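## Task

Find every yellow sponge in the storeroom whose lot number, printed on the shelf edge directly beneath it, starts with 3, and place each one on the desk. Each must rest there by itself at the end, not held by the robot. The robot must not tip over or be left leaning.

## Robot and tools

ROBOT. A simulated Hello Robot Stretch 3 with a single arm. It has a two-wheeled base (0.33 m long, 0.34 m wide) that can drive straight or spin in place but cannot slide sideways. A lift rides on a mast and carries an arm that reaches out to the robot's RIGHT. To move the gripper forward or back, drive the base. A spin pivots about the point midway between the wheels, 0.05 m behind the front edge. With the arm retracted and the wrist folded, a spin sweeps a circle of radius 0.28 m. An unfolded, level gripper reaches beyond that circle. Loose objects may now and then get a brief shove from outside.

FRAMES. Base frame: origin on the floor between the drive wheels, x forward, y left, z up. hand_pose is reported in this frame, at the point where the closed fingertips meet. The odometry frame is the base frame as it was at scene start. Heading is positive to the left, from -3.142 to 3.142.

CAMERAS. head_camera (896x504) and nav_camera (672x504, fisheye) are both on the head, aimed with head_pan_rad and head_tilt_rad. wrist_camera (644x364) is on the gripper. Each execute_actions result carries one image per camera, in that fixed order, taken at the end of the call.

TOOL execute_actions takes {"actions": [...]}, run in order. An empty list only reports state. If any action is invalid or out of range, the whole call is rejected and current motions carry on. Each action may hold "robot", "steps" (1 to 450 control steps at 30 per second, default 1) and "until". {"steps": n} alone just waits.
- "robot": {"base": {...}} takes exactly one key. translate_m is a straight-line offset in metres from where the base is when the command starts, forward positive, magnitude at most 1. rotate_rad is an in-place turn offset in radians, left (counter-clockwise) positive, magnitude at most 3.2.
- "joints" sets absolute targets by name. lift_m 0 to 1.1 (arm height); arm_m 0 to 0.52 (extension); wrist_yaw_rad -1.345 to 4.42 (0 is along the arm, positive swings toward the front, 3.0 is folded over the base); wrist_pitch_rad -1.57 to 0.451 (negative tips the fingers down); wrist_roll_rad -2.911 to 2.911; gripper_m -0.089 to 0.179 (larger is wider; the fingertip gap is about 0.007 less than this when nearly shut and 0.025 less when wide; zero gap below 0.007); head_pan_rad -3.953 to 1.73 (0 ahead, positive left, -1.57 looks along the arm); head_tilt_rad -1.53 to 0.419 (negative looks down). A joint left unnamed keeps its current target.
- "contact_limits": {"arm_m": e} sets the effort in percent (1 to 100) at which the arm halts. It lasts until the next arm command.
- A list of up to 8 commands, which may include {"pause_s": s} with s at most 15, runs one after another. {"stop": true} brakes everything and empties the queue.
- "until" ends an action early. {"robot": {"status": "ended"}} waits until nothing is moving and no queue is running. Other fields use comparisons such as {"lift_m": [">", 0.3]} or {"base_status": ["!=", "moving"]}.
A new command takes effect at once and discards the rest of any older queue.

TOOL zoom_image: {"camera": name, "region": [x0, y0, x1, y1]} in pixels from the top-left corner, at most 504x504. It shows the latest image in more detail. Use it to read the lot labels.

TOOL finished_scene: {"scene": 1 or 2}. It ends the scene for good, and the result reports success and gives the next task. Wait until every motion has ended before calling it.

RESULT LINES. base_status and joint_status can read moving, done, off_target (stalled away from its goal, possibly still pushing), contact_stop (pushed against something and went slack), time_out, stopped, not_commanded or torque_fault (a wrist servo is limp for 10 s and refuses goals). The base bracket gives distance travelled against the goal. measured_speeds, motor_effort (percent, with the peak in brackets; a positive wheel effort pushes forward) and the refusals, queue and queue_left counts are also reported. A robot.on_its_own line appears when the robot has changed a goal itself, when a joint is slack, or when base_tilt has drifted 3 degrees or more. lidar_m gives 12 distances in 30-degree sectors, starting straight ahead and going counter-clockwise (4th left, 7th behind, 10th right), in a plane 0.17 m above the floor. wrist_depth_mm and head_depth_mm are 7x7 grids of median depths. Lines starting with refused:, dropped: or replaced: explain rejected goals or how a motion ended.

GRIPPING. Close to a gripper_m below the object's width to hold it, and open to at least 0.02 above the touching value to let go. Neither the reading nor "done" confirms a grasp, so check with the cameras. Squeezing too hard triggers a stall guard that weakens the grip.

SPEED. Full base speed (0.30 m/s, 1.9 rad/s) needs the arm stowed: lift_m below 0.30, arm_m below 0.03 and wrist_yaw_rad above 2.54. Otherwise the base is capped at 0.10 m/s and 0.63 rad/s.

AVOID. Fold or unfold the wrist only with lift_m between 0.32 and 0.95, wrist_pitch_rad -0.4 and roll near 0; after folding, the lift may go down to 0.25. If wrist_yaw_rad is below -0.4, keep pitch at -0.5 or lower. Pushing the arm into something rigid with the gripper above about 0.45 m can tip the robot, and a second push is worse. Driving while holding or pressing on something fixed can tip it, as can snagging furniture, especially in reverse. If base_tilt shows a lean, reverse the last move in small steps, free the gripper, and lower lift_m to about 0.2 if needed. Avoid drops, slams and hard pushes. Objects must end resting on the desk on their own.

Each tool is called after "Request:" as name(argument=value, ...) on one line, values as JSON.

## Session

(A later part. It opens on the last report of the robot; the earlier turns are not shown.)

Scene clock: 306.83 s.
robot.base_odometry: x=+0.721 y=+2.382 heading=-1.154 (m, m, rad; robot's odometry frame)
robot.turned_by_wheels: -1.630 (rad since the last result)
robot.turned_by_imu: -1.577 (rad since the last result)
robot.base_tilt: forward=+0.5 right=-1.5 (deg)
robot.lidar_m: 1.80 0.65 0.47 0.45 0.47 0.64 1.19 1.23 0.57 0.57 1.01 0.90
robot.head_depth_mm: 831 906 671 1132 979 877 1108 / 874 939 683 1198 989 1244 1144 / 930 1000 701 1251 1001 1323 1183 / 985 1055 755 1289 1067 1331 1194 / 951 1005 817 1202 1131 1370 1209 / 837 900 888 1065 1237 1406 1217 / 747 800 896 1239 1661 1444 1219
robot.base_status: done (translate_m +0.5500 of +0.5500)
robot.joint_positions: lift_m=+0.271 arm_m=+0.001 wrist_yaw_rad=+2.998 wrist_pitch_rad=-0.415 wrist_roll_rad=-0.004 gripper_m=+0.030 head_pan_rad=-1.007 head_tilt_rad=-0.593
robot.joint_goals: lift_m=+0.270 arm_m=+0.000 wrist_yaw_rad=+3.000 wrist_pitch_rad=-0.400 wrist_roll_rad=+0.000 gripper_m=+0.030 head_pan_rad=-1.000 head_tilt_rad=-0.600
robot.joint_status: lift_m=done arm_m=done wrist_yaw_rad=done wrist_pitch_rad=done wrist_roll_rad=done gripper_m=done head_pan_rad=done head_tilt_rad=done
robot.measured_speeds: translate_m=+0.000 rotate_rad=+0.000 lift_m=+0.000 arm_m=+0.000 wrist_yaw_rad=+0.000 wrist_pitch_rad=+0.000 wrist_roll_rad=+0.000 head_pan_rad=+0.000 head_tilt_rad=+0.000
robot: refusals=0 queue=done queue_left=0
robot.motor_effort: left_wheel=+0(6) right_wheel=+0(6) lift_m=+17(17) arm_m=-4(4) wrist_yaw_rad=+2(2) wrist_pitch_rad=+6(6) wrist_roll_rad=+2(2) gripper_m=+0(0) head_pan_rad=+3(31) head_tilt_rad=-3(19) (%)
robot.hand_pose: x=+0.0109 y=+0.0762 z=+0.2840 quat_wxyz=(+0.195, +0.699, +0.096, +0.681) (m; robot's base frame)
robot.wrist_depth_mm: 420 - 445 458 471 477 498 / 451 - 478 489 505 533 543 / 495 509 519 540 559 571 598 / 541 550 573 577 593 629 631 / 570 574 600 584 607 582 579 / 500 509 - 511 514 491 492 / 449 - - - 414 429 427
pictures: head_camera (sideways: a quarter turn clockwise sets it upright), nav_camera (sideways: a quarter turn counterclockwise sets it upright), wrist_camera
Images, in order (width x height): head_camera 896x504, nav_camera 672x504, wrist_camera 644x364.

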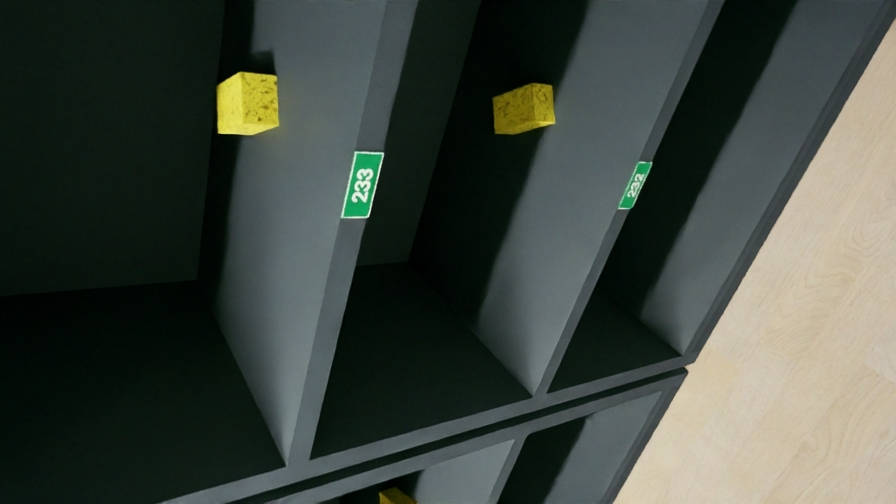

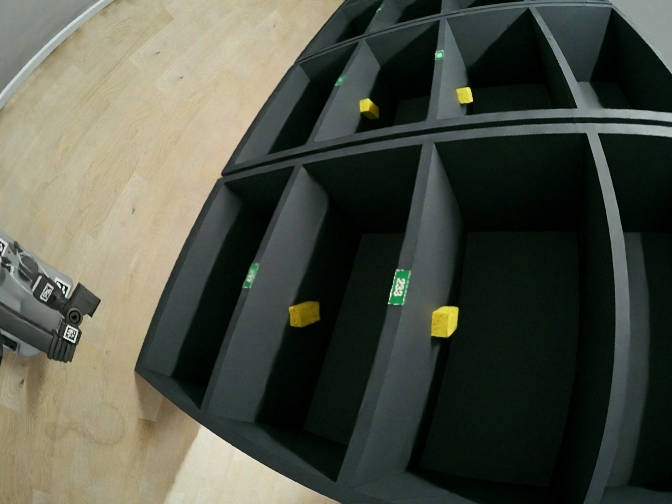

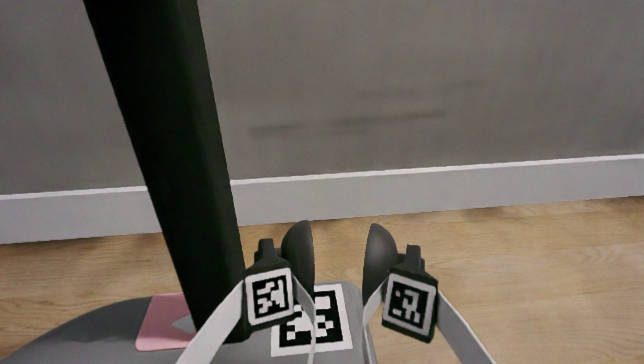

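Request:
execute_actions(actions=[{"robot": {"base": {"translate_m": 0.75}, "joints": {"head_pan_rad": -0.65, "head_tilt_rad": -0.5}}, "steps": 450, "until": {"robot": {"status": "ended"}}}])

Scene clock: 315.23 s.
robot.base_odometry: x=+1.025 y=+1.696 heading=-1.154 (m, m, rad; robot's odometry frame)
robot.turned_by_wheels: +0.000 (rad since the last result)
robot.turned_by_imu: +0.005 (rad since the last result)
robot.base_tilt: forward=+0.6 right=-1.5 (deg)
robot.lidar_m: 1.77 0.65 0.47 0.46 0.47 0.65 1.79 1.03 1.04 0.55 1.04 1.06
robot.head_depth_mm: 996 1070 812 1248 1036 909 1147 / 1072 1175 849 1376 1075 1349 1186 / 1007 1111 946 1338 1171 1396 1237 / 934 1016 1072 1245 1406 1468 1249 / 882 977 1109 1497 1771 1521 1256 / 1681 1756 1953 2110 1933 1531 1267 / 1609 1684 1918 2420 1943 1555 1275
robot.base_status: done (translate_m +0.7500 of +0.7500)
robot.joint_positions: lift_m=+0.271 arm_m=+0.001 wrist_yaw_rad=+2.998 wrist_pitch_rad=-0.415 wrist_roll_rad=-0.004 gripper_m=+0.030 head_pan_rad=-0.657 head_tilt_rad=-0.507
robot.joint_goals: lift_m=+0.270 arm_m=+0.000 wrist_yaw_rad=+3.000 wrist_pitch_rad=-0.400 wrist_roll_rad=+0.000 gripper_m=+0.030 head_pan_rad=-0.650 head_tilt_rad=-0.500
robot.joint_status: lift_m=done arm_m=done wrist_yaw_rad=done wrist_pitch_rad=done wrist_roll_rad=done gripper_m=done head_pan_rad=done head_tilt_rad=done
robot.measured_speeds: translate_m=+0.000 rotate_rad=+0.000 lift_m=+0.000 arm_m=+0.000 wrist_yaw_rad=+0.000 wrist_pitch_rad=+0.000 wrist_roll_rad=+0.000 head_pan_rad=+0.000 head_tilt_rad=+0.000
robot: refusals=0 queue=done queue_left=0
robot.motor_effort: left_wheel=+0(6) right_wheel=+0(7) lift_m=+17(18) arm_m=-4(4) wrist_yaw_rad=+2(2) wrist_pitch_rad=+6(6) wrist_roll_rad=+1(1) gripper_m=-1(1) head_pan_rad=+3(23) head_tilt_rad=+2(12) (%)
robot.hand_pose: x=+0.0109 y=+0.0762 z=+0.2840 quat_wxyz=(+0.195, +0.699, +0.096, +0.681) (m; robot's base frame)
robot.wrist_depth_mm: 429 - 450 459 474 490 493 / 460 - 485 496 515 521 544 / 492 515 530 550 551 572 603 / 536 542 564 580 602 628 643 / 575 579 600 596 604 582 585 / 497 505 - 512 507 500 499 / 454 - - - 414 421 425
pictures: head_camera (sideways: a quarter turn clockwise sets it upright), nav_camera (sideways: a quarter turn counterclockwise sets it upright), wrist_camera
Images, in order (width x height): head_camera 896x504, nav_camera 672x504, wrist_camera 644x364.

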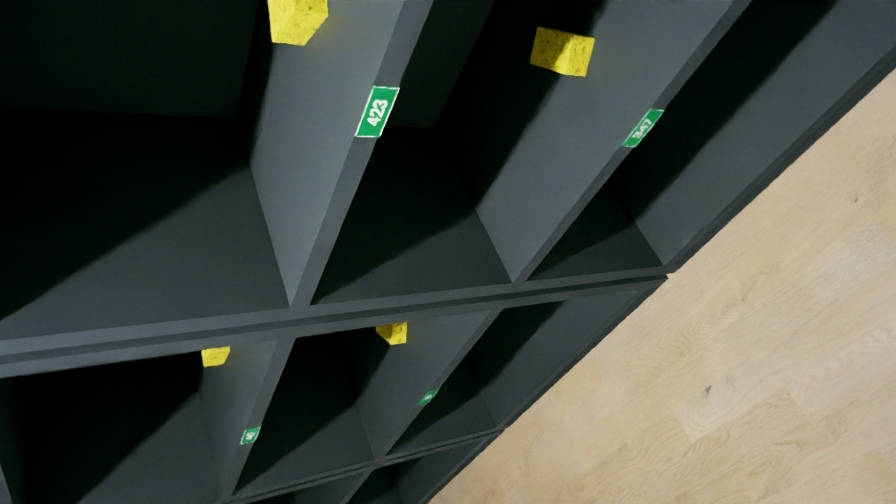

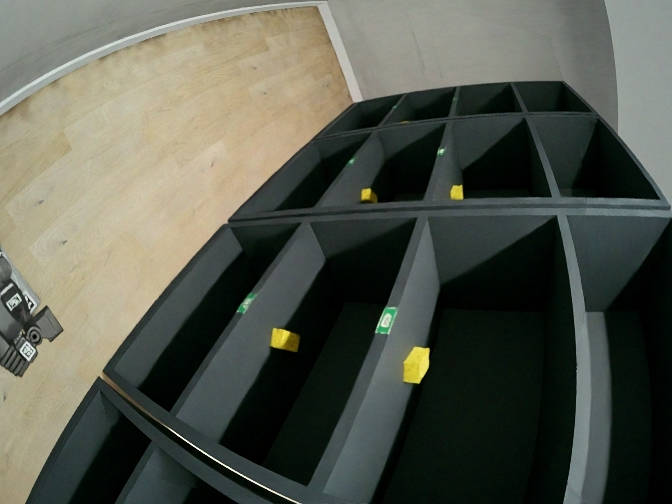

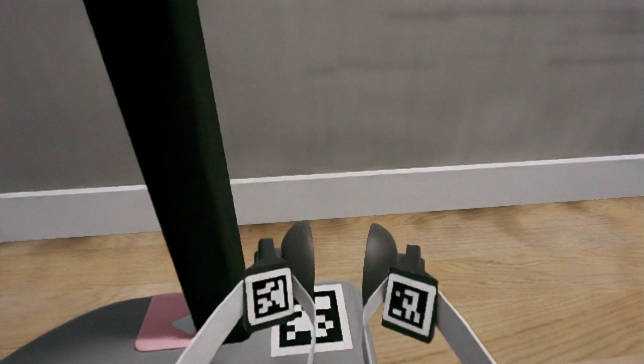

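Request:
zoom_image(camera="head_camera", region=[590, 80, 710, 170])

Request:
zoom_image(camera="head_camera", region=[220, 410, 290, 460])

Request:
zoom_image(camera="head_camera", region=[395, 375, 465, 425])

Region (590, 80, 710, 170) of head_camera's 896x504 image, scaled by 4.200, with more detail than that image has; it fills the top 378 rows of this view, and the rest is white.

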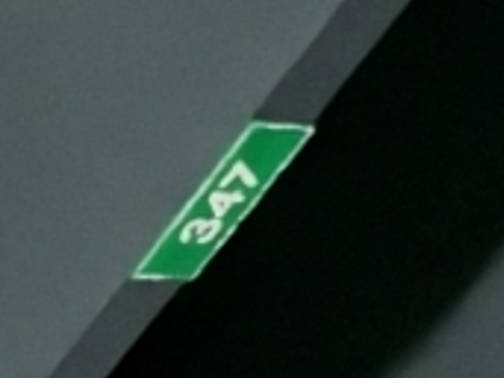

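Region (220, 410, 290, 460) of head_camera's 896x504 image, scaled by 7.200, with more detail than that image has; it fills the top 360 rows of this view, and the rest is white.

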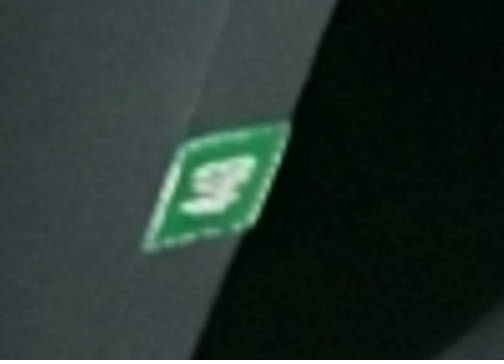

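Region (395, 375, 465, 425) of head_camera's 896x504 image, scaled by 7.200, with more detail than that image has; it fills the top 360 rows of this view, and the rest is white.

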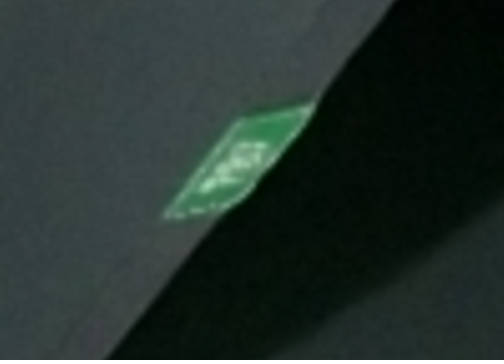

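Request:
execute_actions(actions=[{"robot": {"base": {"translate_m": 1.0}, "joints": {"head_pan_rad": -0.75, "head_tilt_rad": -0.5}}, "steps": 450, "until": {"robot": {"translate_m": [">", 0.3]}}}, {"robot": {"base": {"translate_m": 1.0}}, "steps": 450, "until": {"robot": {"status": "ended"}}}])

Scene clock: 337.10 s.
robot.base_odometry: x=+1.552 y=+0.507 heading=-1.154 (m, m, rad; robot's odometry frame)
robot.turned_by_wheels: +0.000 (rad since the last result)
robot.turned_by_imu: +0.009 (rad since the last result)
robot.base_tilt: forward=+0.6 right=-1.6 (deg)
robot.lidar_m: 1.53 0.63 0.47 0.45 0.47 0.65 1.83 1.35 0.63 1.01 0.79 0.80
robot.head_depth_mm: 804 905 834 1176 1065 905 1157 / 716 798 830 1021 1076 1282 1190 / 651 715 782 894 1020 1220 1236 / 679 771 869 1346 1236 1424 1242 / 1402 1522 1175 1442 1732 1510 1259 / 1425 1509 1639 1695 1863 1531 1264 / 1325 1403 1556 1707 1813 1550 1278
robot.base_status: done (translate_m +1.0000 of +1.0000)
robot.joint_positions: lift_m=+0.271 arm_m=+0.001 wrist_yaw_rad=+2.998 wrist_pitch_rad=-0.415 wrist_roll_rad=-0.004 gripper_m=+0.030 head_pan_rad=-0.743 head_tilt_rad=-0.506
robot.joint_goals: lift_m=+0.270 arm_m=+0.000 wrist_yaw_rad=+3.000 wrist_pitch_rad=-0.400 wrist_roll_rad=+0.000 gripper_m=+0.030 head_pan_rad=-0.750 head_tilt_rad=-0.500
robot.joint_status: lift_m=done arm_m=done wrist_yaw_rad=done wrist_pitch_rad=done wrist_roll_rad=done gripper_m=done head_pan_rad=done head_tilt_rad=done
robot.measured_speeds: translate_m=+0.000 rotate_rad=+0.000 lift_m=+0.000 arm_m=+0.000 wrist_yaw_rad=+0.000 wrist_pitch_rad=+0.000 wrist_roll_rad=+0.000 head_pan_rad=+0.000 head_tilt_rad=+0.000
robot: refusals=0 queue=done queue_left=0
robot.motor_effort: left_wheel=-1(6) right_wheel=+1(7) lift_m=+17(18) arm_m=-4(4) wrist_yaw_rad=+2(2) wrist_pitch_rad=+6(6) wrist_roll_rad=+1(2) gripper_m=+0(0) head_pan_rad=-3(12) head_tilt_rad=+3(2) (%)
robot.hand_pose: x=+0.0109 y=+0.0762 z=+0.2840 quat_wxyz=(+0.195, +0.699, +0.096, +0.681) (m; robot's base frame)
robot.wrist_depth_mm: 425 - 448 454 464 473 488 / 458 - 476 498 508 515 530 / 497 504 522 534 543 569 587 / 538 546 563 574 589 613 622 / 572 570 597 596 603 582 583 / 499 500 - 507 511 490 487 / 452 - - - 415 430 426
pictures: head_camera (sideways: a quarter turn clockwise sets it upright), nav_camera (sideways: a quarter turn counterclockwise sets it upright), wrist_camera
Images, in order (width x height): head_camera 896x504, nav_camera 672x504, wrist_camera 644x364.

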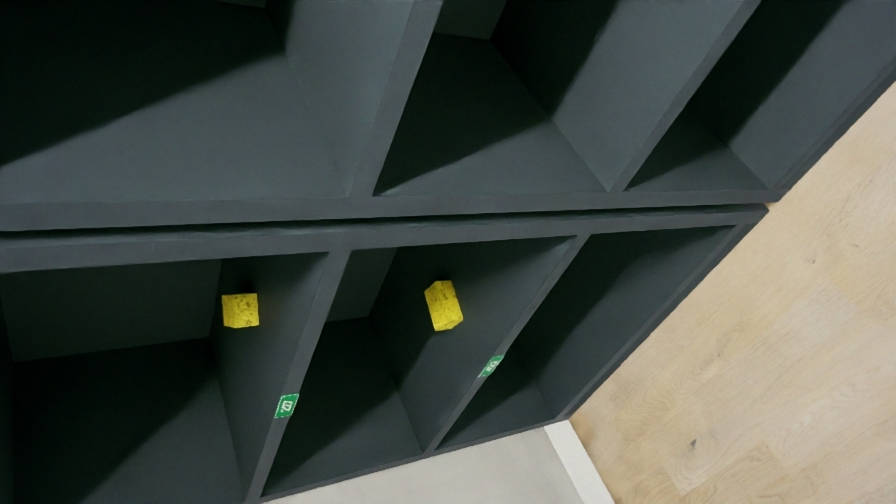

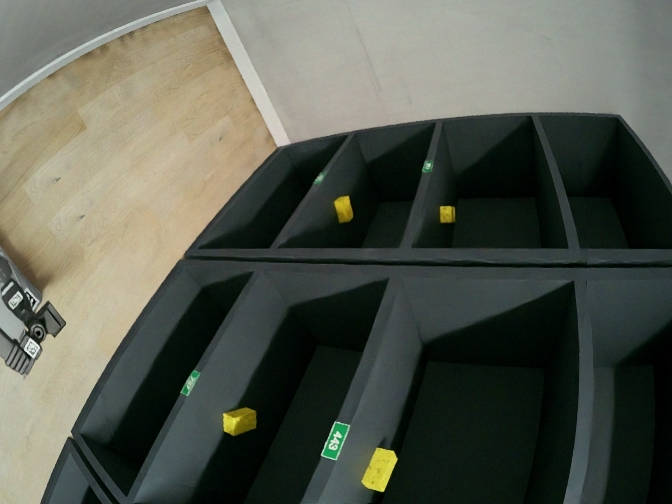

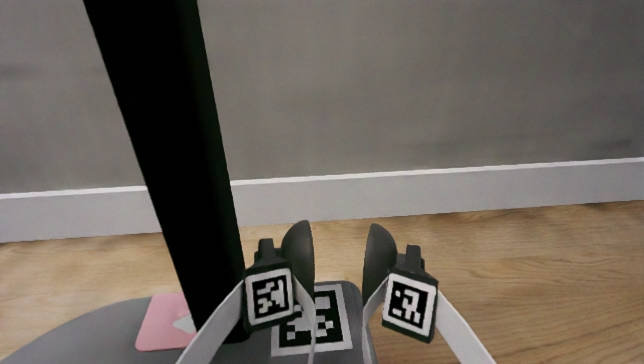

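Request:
zoom_image(camera="head_camera", region=[250, 380, 320, 430])

Request:
zoom_image(camera="head_camera", region=[460, 340, 530, 390])

Request:
zoom_image(camera="nav_camera", region=[160, 350, 370, 480])

Region (250, 380, 320, 430) of head_camera's 896x504 image, scaled by 7.200, with more detail than that image has; it fills the top 360 rows of this view, and the rest is white.

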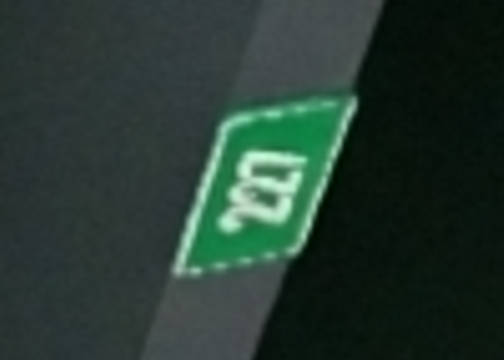

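Region (460, 340, 530, 390) of head_camera's 896x504 image, scaled by 7.200, with more detail than that image has; it fills the top 360 rows of this view, and the rest is white.

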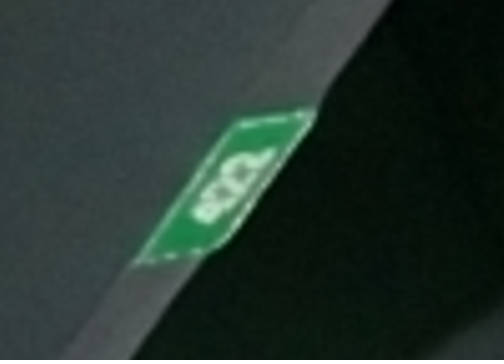

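Region (160, 350, 370, 480) of nav_camera's 672x504 image, scaled by 2.400, with more detail than that image has; it fills the top 312 rows of this view, and the rest is white.

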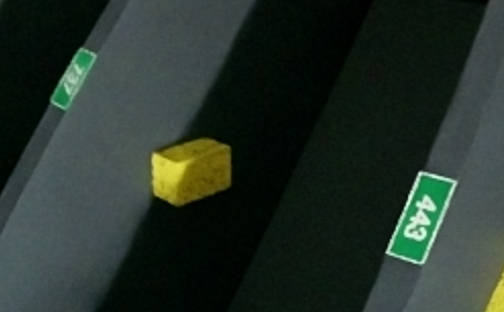

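Request:
execute_actions(actions=[{"robot": {"base": {"translate_m": 1.0}, "joints": {"head_pan_rad": -1.57, "head_tilt_rad": -0.9}}, "steps": 450, "until": {"robot": {"translate_m": [">", 0.9]}}}, {"robot": {"joints": {"lift_m": 0.53}}, "steps": 450, "until": {"robot": {"lift_m": [">", 0.33]}}}, {"robot": {"joints": {"wrist_yaw_rad": 0.0}}, "steps": 450, "until": {"robot": {"wrist_yaw_rad": ["<", 1.5]}}}, {"robot": {"joints": {"wrist_pitch_rad": -0.25, "gripper_m": 0.179}}, "steps": 450, "until": {"robot": {"status": "ended"}}}])

Scene clock: 363.50 s.
robot.base_odometry: x=+1.957 y=-0.407 heading=-1.154 (m, m, rad; robot's odometry frame)
robot.turned_by_wheels: +0.000 (rad since the last result)
robot.turned_by_imu: +0.007 (rad since the last result)
robot.base_tilt: forward=+0.4 right=-1.6 (deg)
robot.lidar_m: 0.55 0.57 0.45 0.44 0.46 0.64 1.83 1.40 0.67 1.02 0.76 0.56
robot.head_depth_mm: 636 972 1046 976 1297 1229 1098 / 646 1072 1085 961 1319 1253 - / 656 1074 1097 970 1340 - - / 641 576 1103 980 1345 1231 1106 / 649 583 1114 985 1345 1242 1114 / 690 588 1132 1001 1359 1247 1107 / 700 599 1144 1005 1284 1236 1121
robot.base_status: done (translate_m +1.0000 of +1.0000)
robot.joint_positions: lift_m=+0.529 arm_m=+0.001 wrist_yaw_rad=+0.003 wrist_pitch_rad=-0.270 wrist_roll_rad=-0.004 gripper_m=+0.179 head_pan_rad=-1.563 head_tilt_rad=-0.889
robot.joint_goals: lift_m=+0.530 arm_m=+0.000 wrist_yaw_rad=+0.000 wrist_pitch_rad=-0.250 wrist_roll_rad=+0.000 gripper_m=+0.179 head_pan_rad=-1.570 head_tilt_rad=-0.900
robot.joint_status: lift_m=done arm_m=done wrist_yaw_rad=done wrist_pitch_rad=done wrist_roll_rad=done gripper_m=done head_pan_rad=done head_tilt_rad=done
robot.measured_speeds: translate_m=+0.000 rotate_rad=+0.000 lift_m=+0.000 arm_m=+0.000 wrist_yaw_rad=+0.000 wrist_pitch_rad=+0.000 wrist_roll_rad=+0.000 head_pan_rad=+0.000 head_tilt_rad=+0.000
robot: refusals=0 queue=done queue_left=0
robot.motor_effort: left_wheel=-1(6) right_wheel=+2(9) lift_m=+58(60) arm_m=-4(4) wrist_yaw_rad=-4(5) wrist_pitch_rad=+8(8) wrist_roll_rad=+1(1) gripper_m=+0(84) head_pan_rad=-3(34) head_tilt_rad=-5(24) (%)
robot.hand_pose: x=-0.0207 y=-0.3868 z=+0.5765 quat_wxyz=(+0.703, +0.097, -0.699, -0.094) (m; robot's base frame)
robot.wrist_depth_mm: 605 723 714 699 685 659 437 / 597 751 750 735 738 682 437 / 497 485 466 499 497 502 415 / 382 370 361 361 357 352 347 / 593 926 932 937 901 668 427 / 566 847 831 848 870 680 387 / 626 702 716 721 716 667 -
pictures: head_camera (sideways: a quarter turn clockwise sets it upright), nav_camera (sideways: a quarter turn counterclockwise sets it upright), wrist_camera
Images, in order (width x height): head_camera 896x504, nav_camera 672x504, wrist_camera 644x364.

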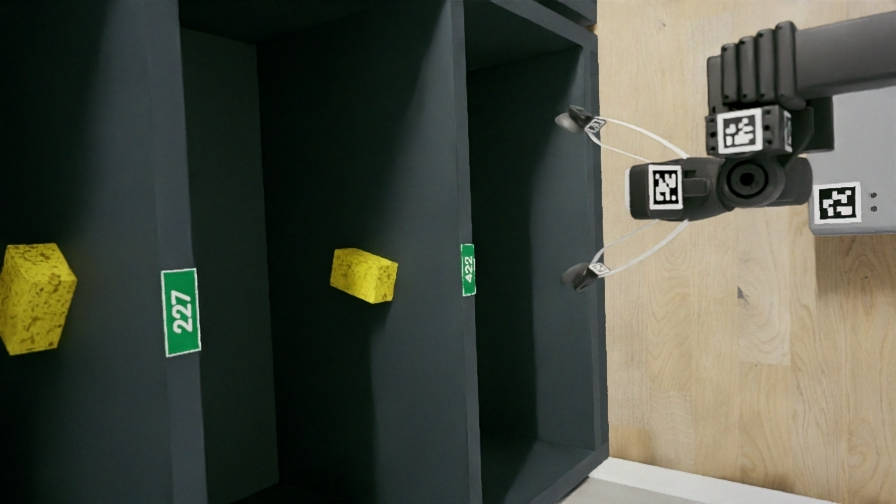

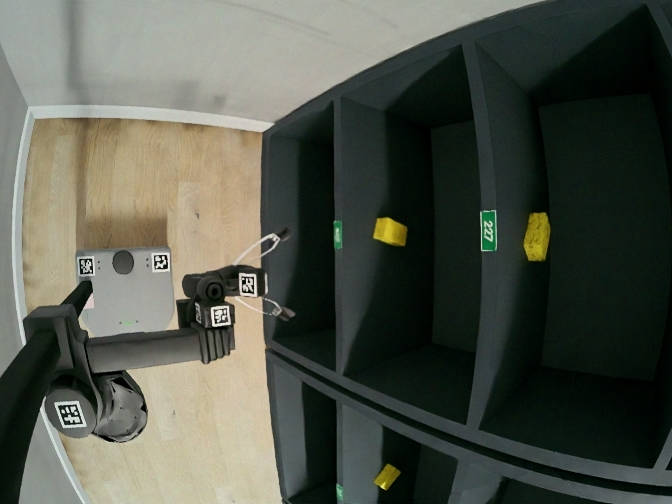

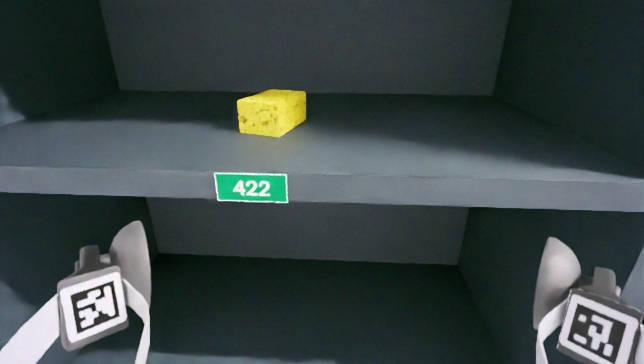

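Request:
execute_actions(actions=[{"robot": {"base": {"translate_m": -1.0}, "joints": {"wrist_yaw_rad": 2.8, "wrist_pitch_rad": -0.4, "gripper_m": 0.03, "lift_m": 0.33}}, "steps": 450, "until": {"robot": {"wrist_yaw_rad": [">", 2.65]}}}, {"robot": {"joints": {"lift_m": 0.28}}, "steps": 450, "until": {"robot": {"lift_m": ["<", 0.295]}}}, {"robot": {"base": {"translate_m": -1.0}}, "steps": 450, "until": {"robot": {"y": [">", 0.316]}}}, {"robot": {"base": {"translate_m": -1.0}}, "steps": 450, "until": {"robot": {"translate_m": ["<", -0.85]}}}, {"robot": {"joints": {"lift_m": 0.53}}, "steps": 450, "until": {"robot": {"lift_m": [">", 0.325]}}}, {"robot": {"joints": {"wrist_yaw_rad": 0.0}}, "steps": 450, "until": {"robot": {"wrist_yaw_rad": ["<", 1.8]}}}, {"robot": {"joints": {"wrist_pitch_rad": -0.25, "gripper_m": 0.179}}, "steps": 450, "until": {"robot": {"status": "ended"}}}])

Scene clock: 392.43 s.
robot.base_odometry: x=+1.228 y=+1.239 heading=-1.154 (m, m, rad; robot's odometry frame)
robot.turned_by_wheels: +0.000 (rad since the last result)
robot.turned_by_imu: -0.011 (rad since the last result)
robot.base_tilt: forward=+0.6 right=-1.5 (deg)
robot.lidar_m: 1.75 0.64 0.47 0.45 0.47 0.65 1.81 1.42 0.70 1.01 0.69 1.43
robot.head_depth_mm: 634 1064 1073 953 1298 1213 1096 / 645 560 1085 960 1317 1244 - / 633 565 1098 972 1328 - - / 634 574 1108 980 1343 1232 1100 / 670 582 1118 967 1347 1246 1106 / 688 570 1128 973 1337 1244 1111 / 699 577 1062 961 1186 1260 1119
robot.base_status: done (translate_m -1.0000 of -1.0000)
robot.joint_positions: lift_m=+0.529 arm_m=+0.001 wrist_yaw_rad=+0.003 wrist_pitch_rad=-0.269 wrist_roll_rad=-0.004 gripper_m=+0.179 head_pan_rad=-1.563 head_tilt_rad=-0.889
robot.joint_goals: lift_m=+0.530 arm_m=+0.000 wrist_yaw_rad=+0.000 wrist_pitch_rad=-0.250 wrist_roll_rad=+0.000 gripper_m=+0.179 head_pan_rad=-1.570 head_tilt_rad=-0.900
robot.joint_status: lift_m=done arm_m=done wrist_yaw_rad=done wrist_pitch_rad=done wrist_roll_rad=done gripper_m=done head_pan_rad=done head_tilt_rad=done
robot.measured_speeds: translate_m=+0.000 rotate_rad=+0.000 lift_m=+0.000 arm_m=+0.000 wrist_yaw_rad=+0.000 wrist_pitch_rad=+0.000 wrist_roll_rad=+0.000 head_pan_rad=+0.000 head_tilt_rad=+0.000
robot: refusals=0 queue=done queue_left=0
robot.motor_effort: left_wheel=-1(8) right_wheel=+1(4) lift_m=+58(60) arm_m=-3(4) wrist_yaw_rad=-4(3) wrist_pitch_rad=+8(7) wrist_roll_rad=+1(1) gripper_m=+1(84) head_pan_rad=-3(3) head_tilt_rad=-4(4) (%)
robot.hand_pose: x=-0.0207 y=-0.3868 z=+0.5766 quat_wxyz=(+0.703, +0.097, -0.699, -0.094) (m; robot's base frame)
robot.wrist_depth_mm: 503 683 705 692 671 666 548 / 507 708 730 719 720 714 536 / 461 491 499 455 502 498 494 / 362 355 352 342 343 336 334 / 496 792 894 895 886 758 509 / 477 823 862 848 857 837 482 / 534 694 712 721 706 712 -
pictures: head_camera (sideways: a quarter turn clockwise sets it upright), nav_camera (sideways: a quarter turn counterclockwise sets it upright), wrist_camera
Images, in order (width x height): head_camera 896x504, nav_camera 672x504, wrist_camera 644x364.

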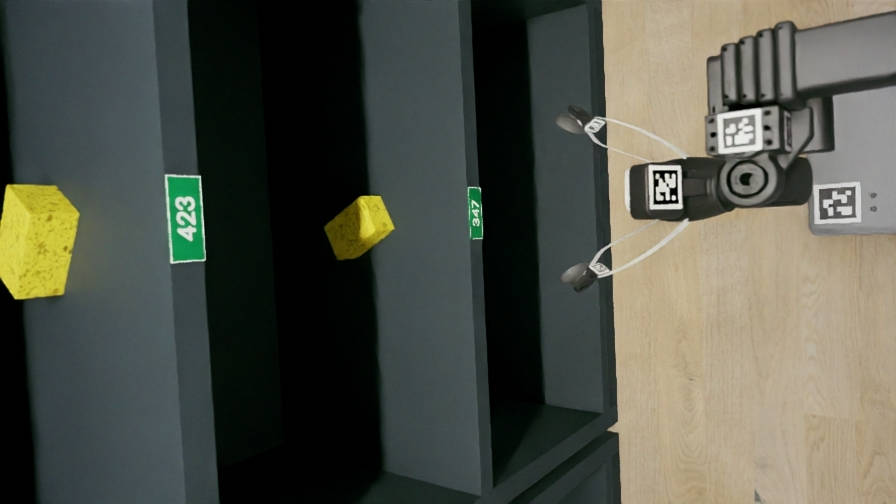

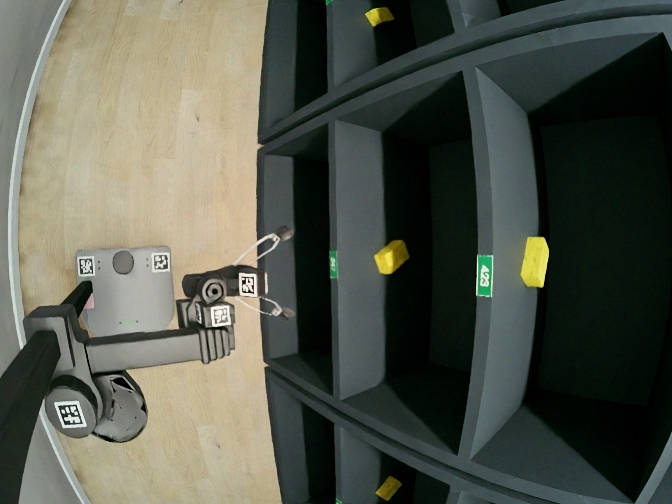

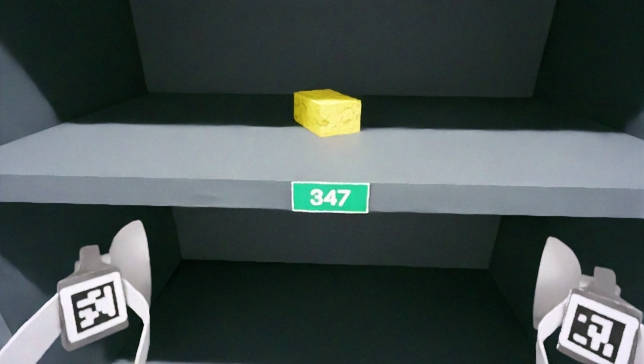

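Request:
zoom_image(camera="head_camera", region=[300, 170, 500, 290])

Request:
zoom_image(camera="wrist_camera", region=[270, 70, 390, 150])

Region (300, 170, 500, 290) of head_camera's 896x504 image, scaled by 2.520, with more detail than that image has; it fills the top 302 rows of this view, and the rest is white.

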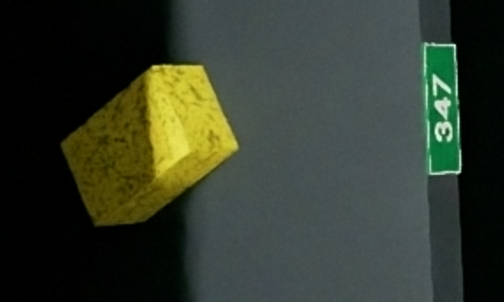

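Region (270, 70, 390, 150) of wrist_camera's 644x364 image, scaled by 4.200.

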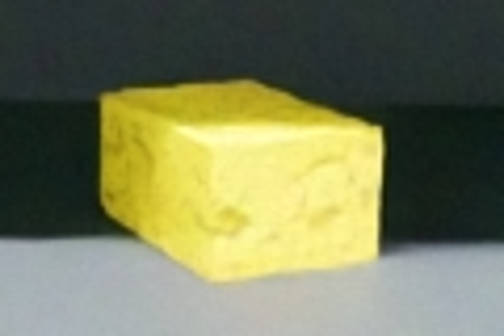

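Request:
execute_actions(actions=[{"robot": {"base": {"translate_m": -0.073}, "joints": {"wrist_yaw_rad": 0.44, "lift_m": 0.518, "arm_m": 0.34}}, "steps": 450, "until": {"robot": {"status": "ended"}}}])

Scene clock: 439.37 s.
robot.base_odometry: x=+1.198 y=+1.305 heading=-1.154 (m, m, rad; robot's odometry frame)
robot.turned_by_wheels: +0.000 (rad since the last result)
robot.turned_by_imu: +0.000 (rad since the last result)
robot.base_tilt: forward=+0.5 right=-1.4 (deg)
robot.lidar_m: 1.75 0.65 0.47 0.46 0.47 0.65 1.81 1.41 0.66 1.01 0.74 0.79
robot.head_depth_mm: 635 992 1047 953 1284 1212 1093 / 644 560 1081 962 1315 1210 - / 654 566 1092 998 1323 1216 1139 / 642 572 1105 997 1341 1232 1107 / 633 579 1119 967 1347 1236 1114 / 687 569 1128 973 1334 1243 1115 / 698 577 1138 985 1285 1257 1126
robot.base_status: done (translate_m -0.0730 of -0.0730)
robot.joint_positions: lift_m=+0.519 arm_m=+0.340 wrist_yaw_rad=+0.438 wrist_pitch_rad=-0.269 wrist_roll_rad=-0.004 gripper_m=+0.179 head_pan_rad=-1.563 head_tilt_rad=-0.889
robot.joint_goals: lift_m=+0.518 arm_m=+0.340 wrist_yaw_rad=+0.440 wrist_pitch_rad=-0.250 wrist_roll_rad=+0.000 gripper_m=+0.179 head_pan_rad=-1.570 head_tilt_rad=-0.900
robot.joint_status: lift_m=done arm_m=done wrist_yaw_rad=done wrist_pitch_rad=done wrist_roll_rad=done gripper_m=done head_pan_rad=done head_tilt_rad=done
robot.measured_speeds: translate_m=+0.000 rotate_rad=+0.000 lift_m=+0.000 arm_m=+0.000 wrist_yaw_rad=+0.000 wrist_pitch_rad=+0.000 wrist_roll_rad=+0.000 head_pan_rad=+0.000 head_tilt_rad=+0.000
robot: refusals=0 queue=done queue_left=0
robot.motor_effort: left_wheel=+0(4) right_wheel=+2(3) lift_m=+17(59) arm_m=+4(5) wrist_yaw_rad=+2(4) wrist_pitch_rad=+8(8) wrist_roll_rad=+1(1) gripper_m=+1(0) head_pan_rad=-3(3) head_tilt_rad=-4(5) (%)
robot.hand_pose: x=+0.0806 y=-0.7026 z=+0.5661 quat_wxyz=(+0.706, +0.245, -0.662, +0.060) (m; robot's base frame)
robot.wrist_depth_mm: 372 455 515 437 390 353 319 / 379 469 545 468 411 371 334 / 386 451 453 453 409 386 346 / 306 304 305 288 199 307 309 / 230 244 230 220 158 227 232 / 192 185 186 178 166 182 194 / - 155 154 155 155 156 -
pictures: head_camera (sideways: a quarter turn clockwise sets it upright), nav_camera (sideways: a quarter turn counterclockwise sets it upright), wrist_camera
Images, in order (width x height): head_camera 896x504, nav_camera 672x504, wrist_camera 644x364.

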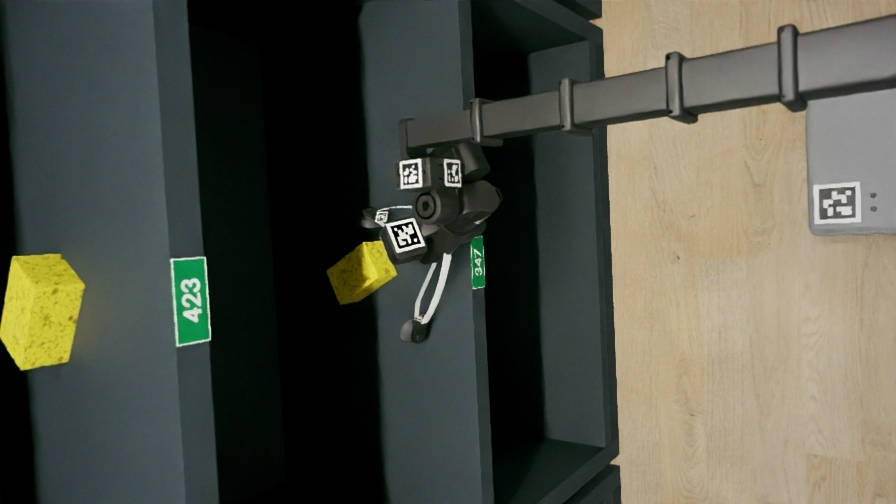

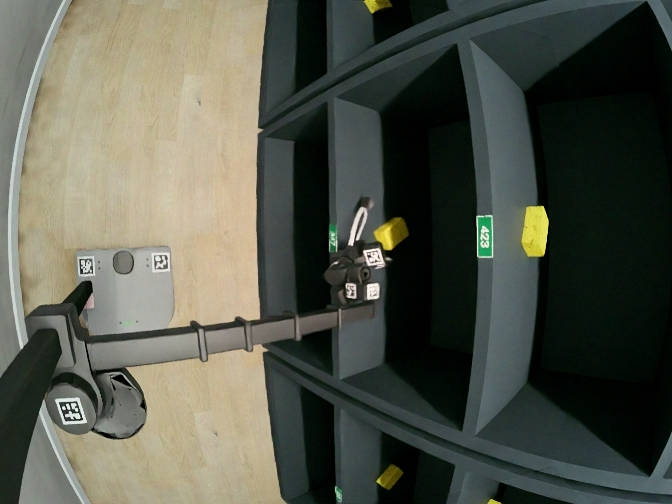

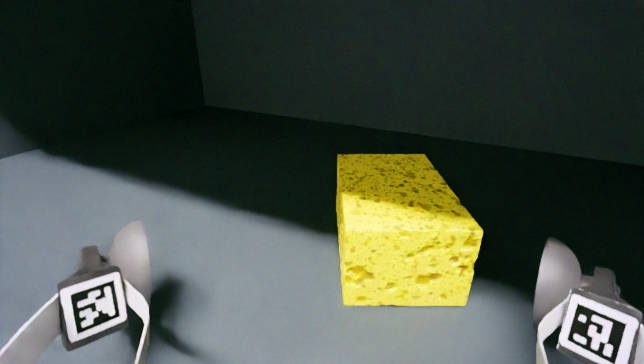

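Request:
execute_actions(actions=[{"robot": [{"joints": {"lift_m": 0.514, "arm_m": 0.403}}, {"joints": {"gripper_m": 0.022}}, {"joints": {"lift_m": 0.545}}], "steps": 450, "until": {"robot": {"status": "ended"}}}])

Scene clock: 451.63 s.
robot.base_odometry: x=+1.198 y=+1.305 heading=-1.154 (m, m, rad; robot's odometry frame)
robot.turned_by_wheels: +0.000 (rad since the last result)
robot.turned_by_imu: +0.000 (rad since the last result)
robot.base_tilt: forward=+0.6 right=-1.3 (deg)
robot.lidar_m: 1.75 0.64 0.47 0.46 0.47 0.65 1.81 1.41 0.66 1.01 0.73 0.79
robot.head_depth_mm: 635 990 1047 952 1295 1201 - / 645 559 1086 963 1321 1200 - / 654 565 1125 942 1330 1217 1139 / 641 573 1133 961 1337 1233 1103 / 633 580 1124 969 1340 1243 1110 / 686 570 1127 977 1339 1245 1112 / 699 577 1135 983 1287 1258 1119
robot.base_status: done (translate_m -0.0730 of -0.0730)
robot.joint_positions: lift_m=+0.544 arm_m=+0.403 wrist_yaw_rad=+0.438 wrist_pitch_rad=-0.269 wrist_roll_rad=-0.004 gripper_m=+0.026 head_pan_rad=-1.563 head_tilt_rad=-0.889
robot.joint_goals: lift_m=+0.545 arm_m=+0.403 wrist_yaw_rad=+0.440 wrist_pitch_rad=-0.250 wrist_roll_rad=+0.000 gripper_m=+0.025 head_pan_rad=-1.570 head_tilt_rad=-0.900
robot.joint_status: lift_m=done arm_m=done wrist_yaw_rad=done wrist_pitch_rad=done wrist_roll_rad=done gripper_m=done head_pan_rad=done head_tilt_rad=done
robot.measured_speeds: translate_m=+0.000 rotate_rad=+0.000 lift_m=+0.000 arm_m=+0.000 wrist_yaw_rad=+0.000 wrist_pitch_rad=+0.000 wrist_roll_rad=+0.000 head_pan_rad=+0.000 head_tilt_rad=+0.000
robot: refusals=0 queue=done queue_left=0
robot.motor_effort: left_wheel=+0(0) right_wheel=+1(1) lift_m=+58(60) arm_m=+4(4) wrist_yaw_rad=+2(2) wrist_pitch_rad=+7(8) wrist_roll_rad=+1(1) gripper_m=-24(99) head_pan_rad=-3(3) head_tilt_rad=-4(4) (%)
robot.hand_pose: x=+0.0806 y=-0.7656 z=+0.5917 quat_wxyz=(+0.706, +0.245, -0.662, +0.060) (m; robot's base frame)
robot.wrist_depth_mm: 372 457 433 377 337 302 273 / 380 474 464 403 350 314 285 / 399 463 480 431 372 331 296 / 363 363 367 368 365 341 311 / 277 274 293 145 153 275 278 / 220 222 115 116 115 221 223 / 185 184 174 108 107 180 185
pictures: head_camera (sideways: a quarter turn clockwise sets it upright), nav_camera (sideways: a quarter turn counterclockwise sets it upright), wrist_camera
Images, in order (width x height): head_camera 896x504, nav_camera 672x504, wrist_camera 644x364.

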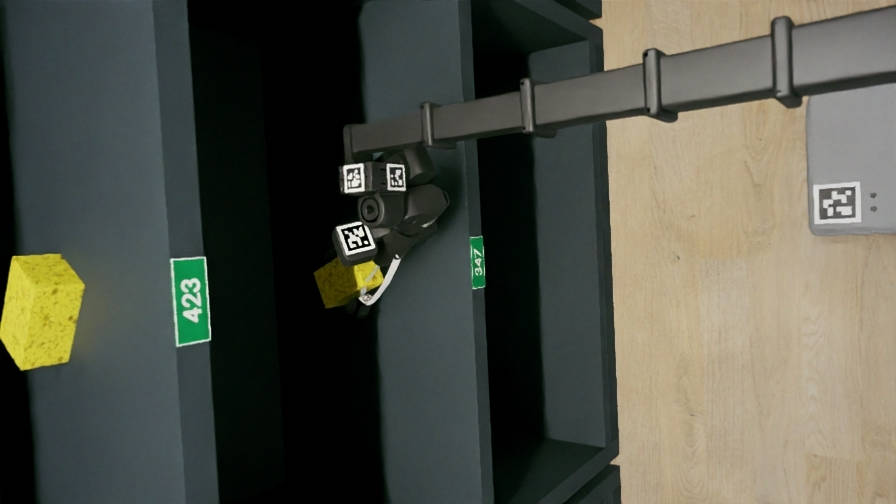

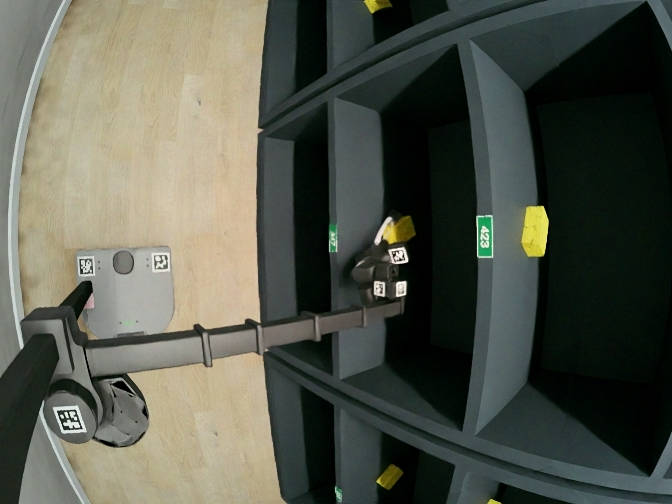

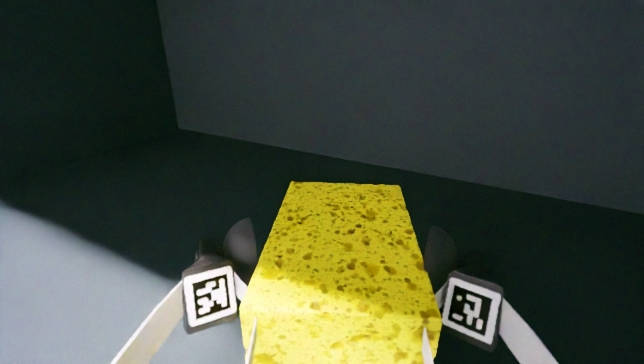

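Request:
execute_actions(actions=[{"robot": {"joints": {"arm_m": 0.0, "head_pan_rad": 0.0, "head_tilt_rad": -0.6}}, "steps": 450, "until": {"robot": {"arm_m": ["<", 0.1]}}}, {"robot": {"base": {"translate_m": -1.0}, "joints": {"wrist_yaw_rad": 2.63, "wrist_pitch_rad": -0.4, "lift_m": 0.33}}, "steps": 450, "until": {"robot": {"wrist_yaw_rad": [">", 2.56]}}}, {"robot": {"joints": {"lift_m": 0.285}}, "steps": 450, "until": {"robot": {"lift_m": ["<", 0.297]}}}, {"robot": {"base": {"translate_m": -1.0}}, "steps": 450, "until": {"robot": {"y": [">", 2.05]}}}, {"robot": {"base": {"translate_m": -1.0}}, "steps": 450, "until": {"robot": {"base_status": ["!=", "moving"]}}}, {"robot": {"base": {"rotate_rad": -1.42}}, "steps": 450, "until": {"robot": {"status": "ended"}}}])

Scene clock: 492.20 s.
robot.base_odometry: x=+0.462 y=+2.967 heading=-2.574 (m, m, rad; robot's odometry frame)
robot.turned_by_wheels: -1.420 (rad since the last result)
robot.turned_by_imu: -1.389 (rad since the last result)
robot.base_tilt: forward=+0.4 right=-1.4 (deg)
robot.lidar_m: 2.95 0.73 1.45 1.11 0.56 0.45 0.45 0.50 0.56 0.56 0.61 0.95
robot.head_depth_mm: 2732 2961 2709 2095 1658 1369 1166 / 2814 3108 2868 2117 1669 1386 1172 / 2823 3155 2916 2139 1693 1392 1180 / 2895 3188 3028 2180 1696 1400 1193 / 2925 3214 3069 2192 1712 1410 1191 / 2976 3206 2909 1215 1240 1266 1204 / 2874 909 923 938 950 1251 1217
robot.base_status: done (rotate_rad -1.4199 of -1.4200)
robot.joint_positions: lift_m=+0.286 arm_m=+0.001 wrist_yaw_rad=+2.628 wrist_pitch_rad=-0.416 wrist_roll_rad=-0.004 gripper_m=+0.038 head_pan_rad=-0.007 head_tilt_rad=-0.605
robot.joint_goals: lift_m=+0.285 arm_m=+0.000 wrist_yaw_rad=+2.630 wrist_pitch_rad=-0.400 wrist_roll_rad=+0.000 gripper_m=+0.037 head_pan_rad=+0.000 head_tilt_rad=-0.600
robot.joint_status: lift_m=done arm_m=done wrist_yaw_rad=done wrist_pitch_rad=done wrist_roll_rad=done gripper_m=done head_pan_rad=done head_tilt_rad=done
robot.measured_speeds: translate_m=+0.000 rotate_rad=+0.000 lift_m=+0.000 arm_m=+0.000 wrist_yaw_rad=+0.000 wrist_pitch_rad=+0.000 wrist_roll_rad=+0.000 head_pan_rad=+0.000 head_tilt_rad=+0.000
robot: refusals=0 queue=done queue_left=0
robot.on_its_own: gripper_m is held at +0.037, not at your +0.022, by its stall guard, which is not easing now
robot.motor_effort: left_wheel=+0(7) right_wheel=+0(6) lift_m=+17(58) arm_m=-4(3) wrist_yaw_rad=+3(4) wrist_pitch_rad=+7(8) wrist_roll_rad=+1(1) gripper_m=-19(23) head_pan_rad=+2(41) head_tilt_rad=+2(19) (%)
robot.hand_pose: x=+0.0892 y=+0.0493 z=+0.2987 quat_wxyz=(+0.318, +0.705, -0.034, +0.634) (m; robot's base frame)
robot.wrist_depth_mm: - - - - - 627 646 / - - - - - 677 725 / 926 970 987 965 903 723 826 / 764 763 756 758 741 726 736 / 612 613 628 145 154 608 606 / 540 515 115 115 115 513 507 / - 454 110 108 106 428 440
pictures: head_camera (sideways: a quarter turn clockwise sets it upright), nav_camera (sideways: a quarter turn counterclockwise sets it upright), wrist_camera
Images, in order (width x height): head_camera 896x504, nav_camera 672x504, wrist_camera 644x364.

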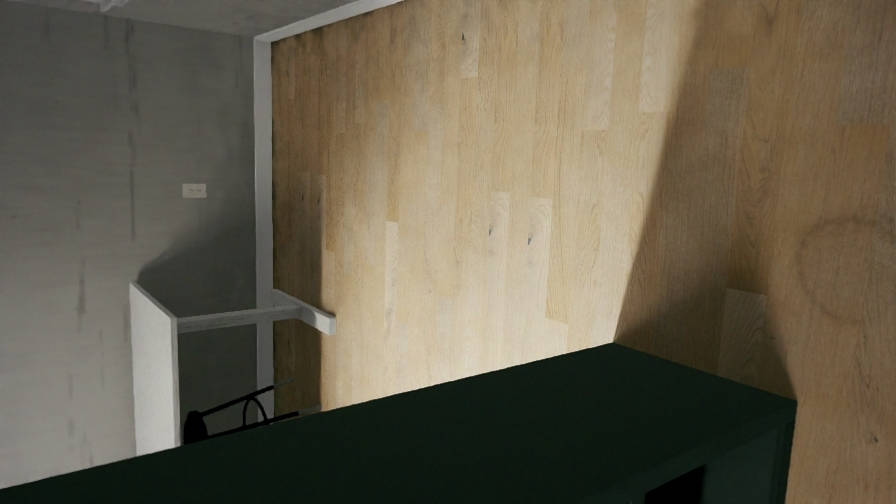

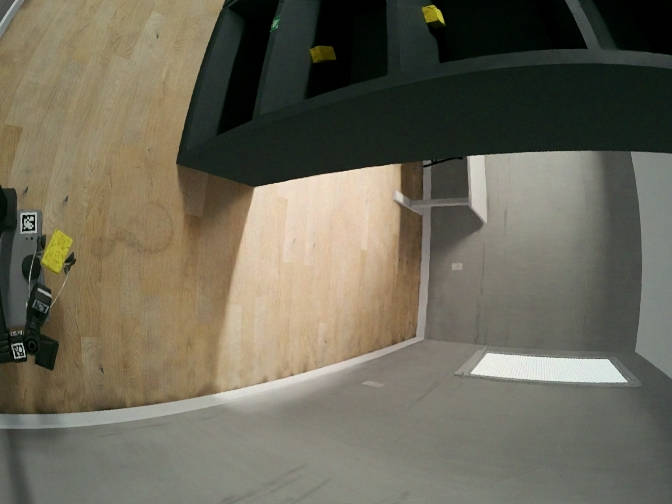

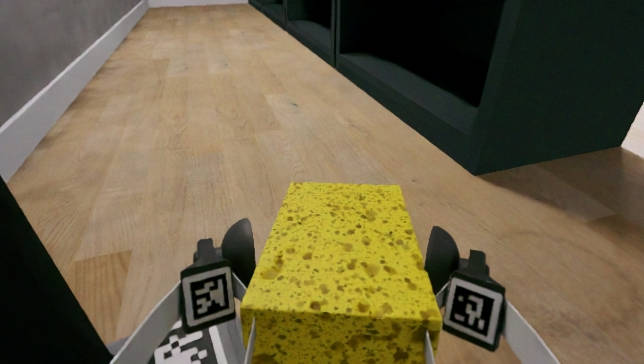

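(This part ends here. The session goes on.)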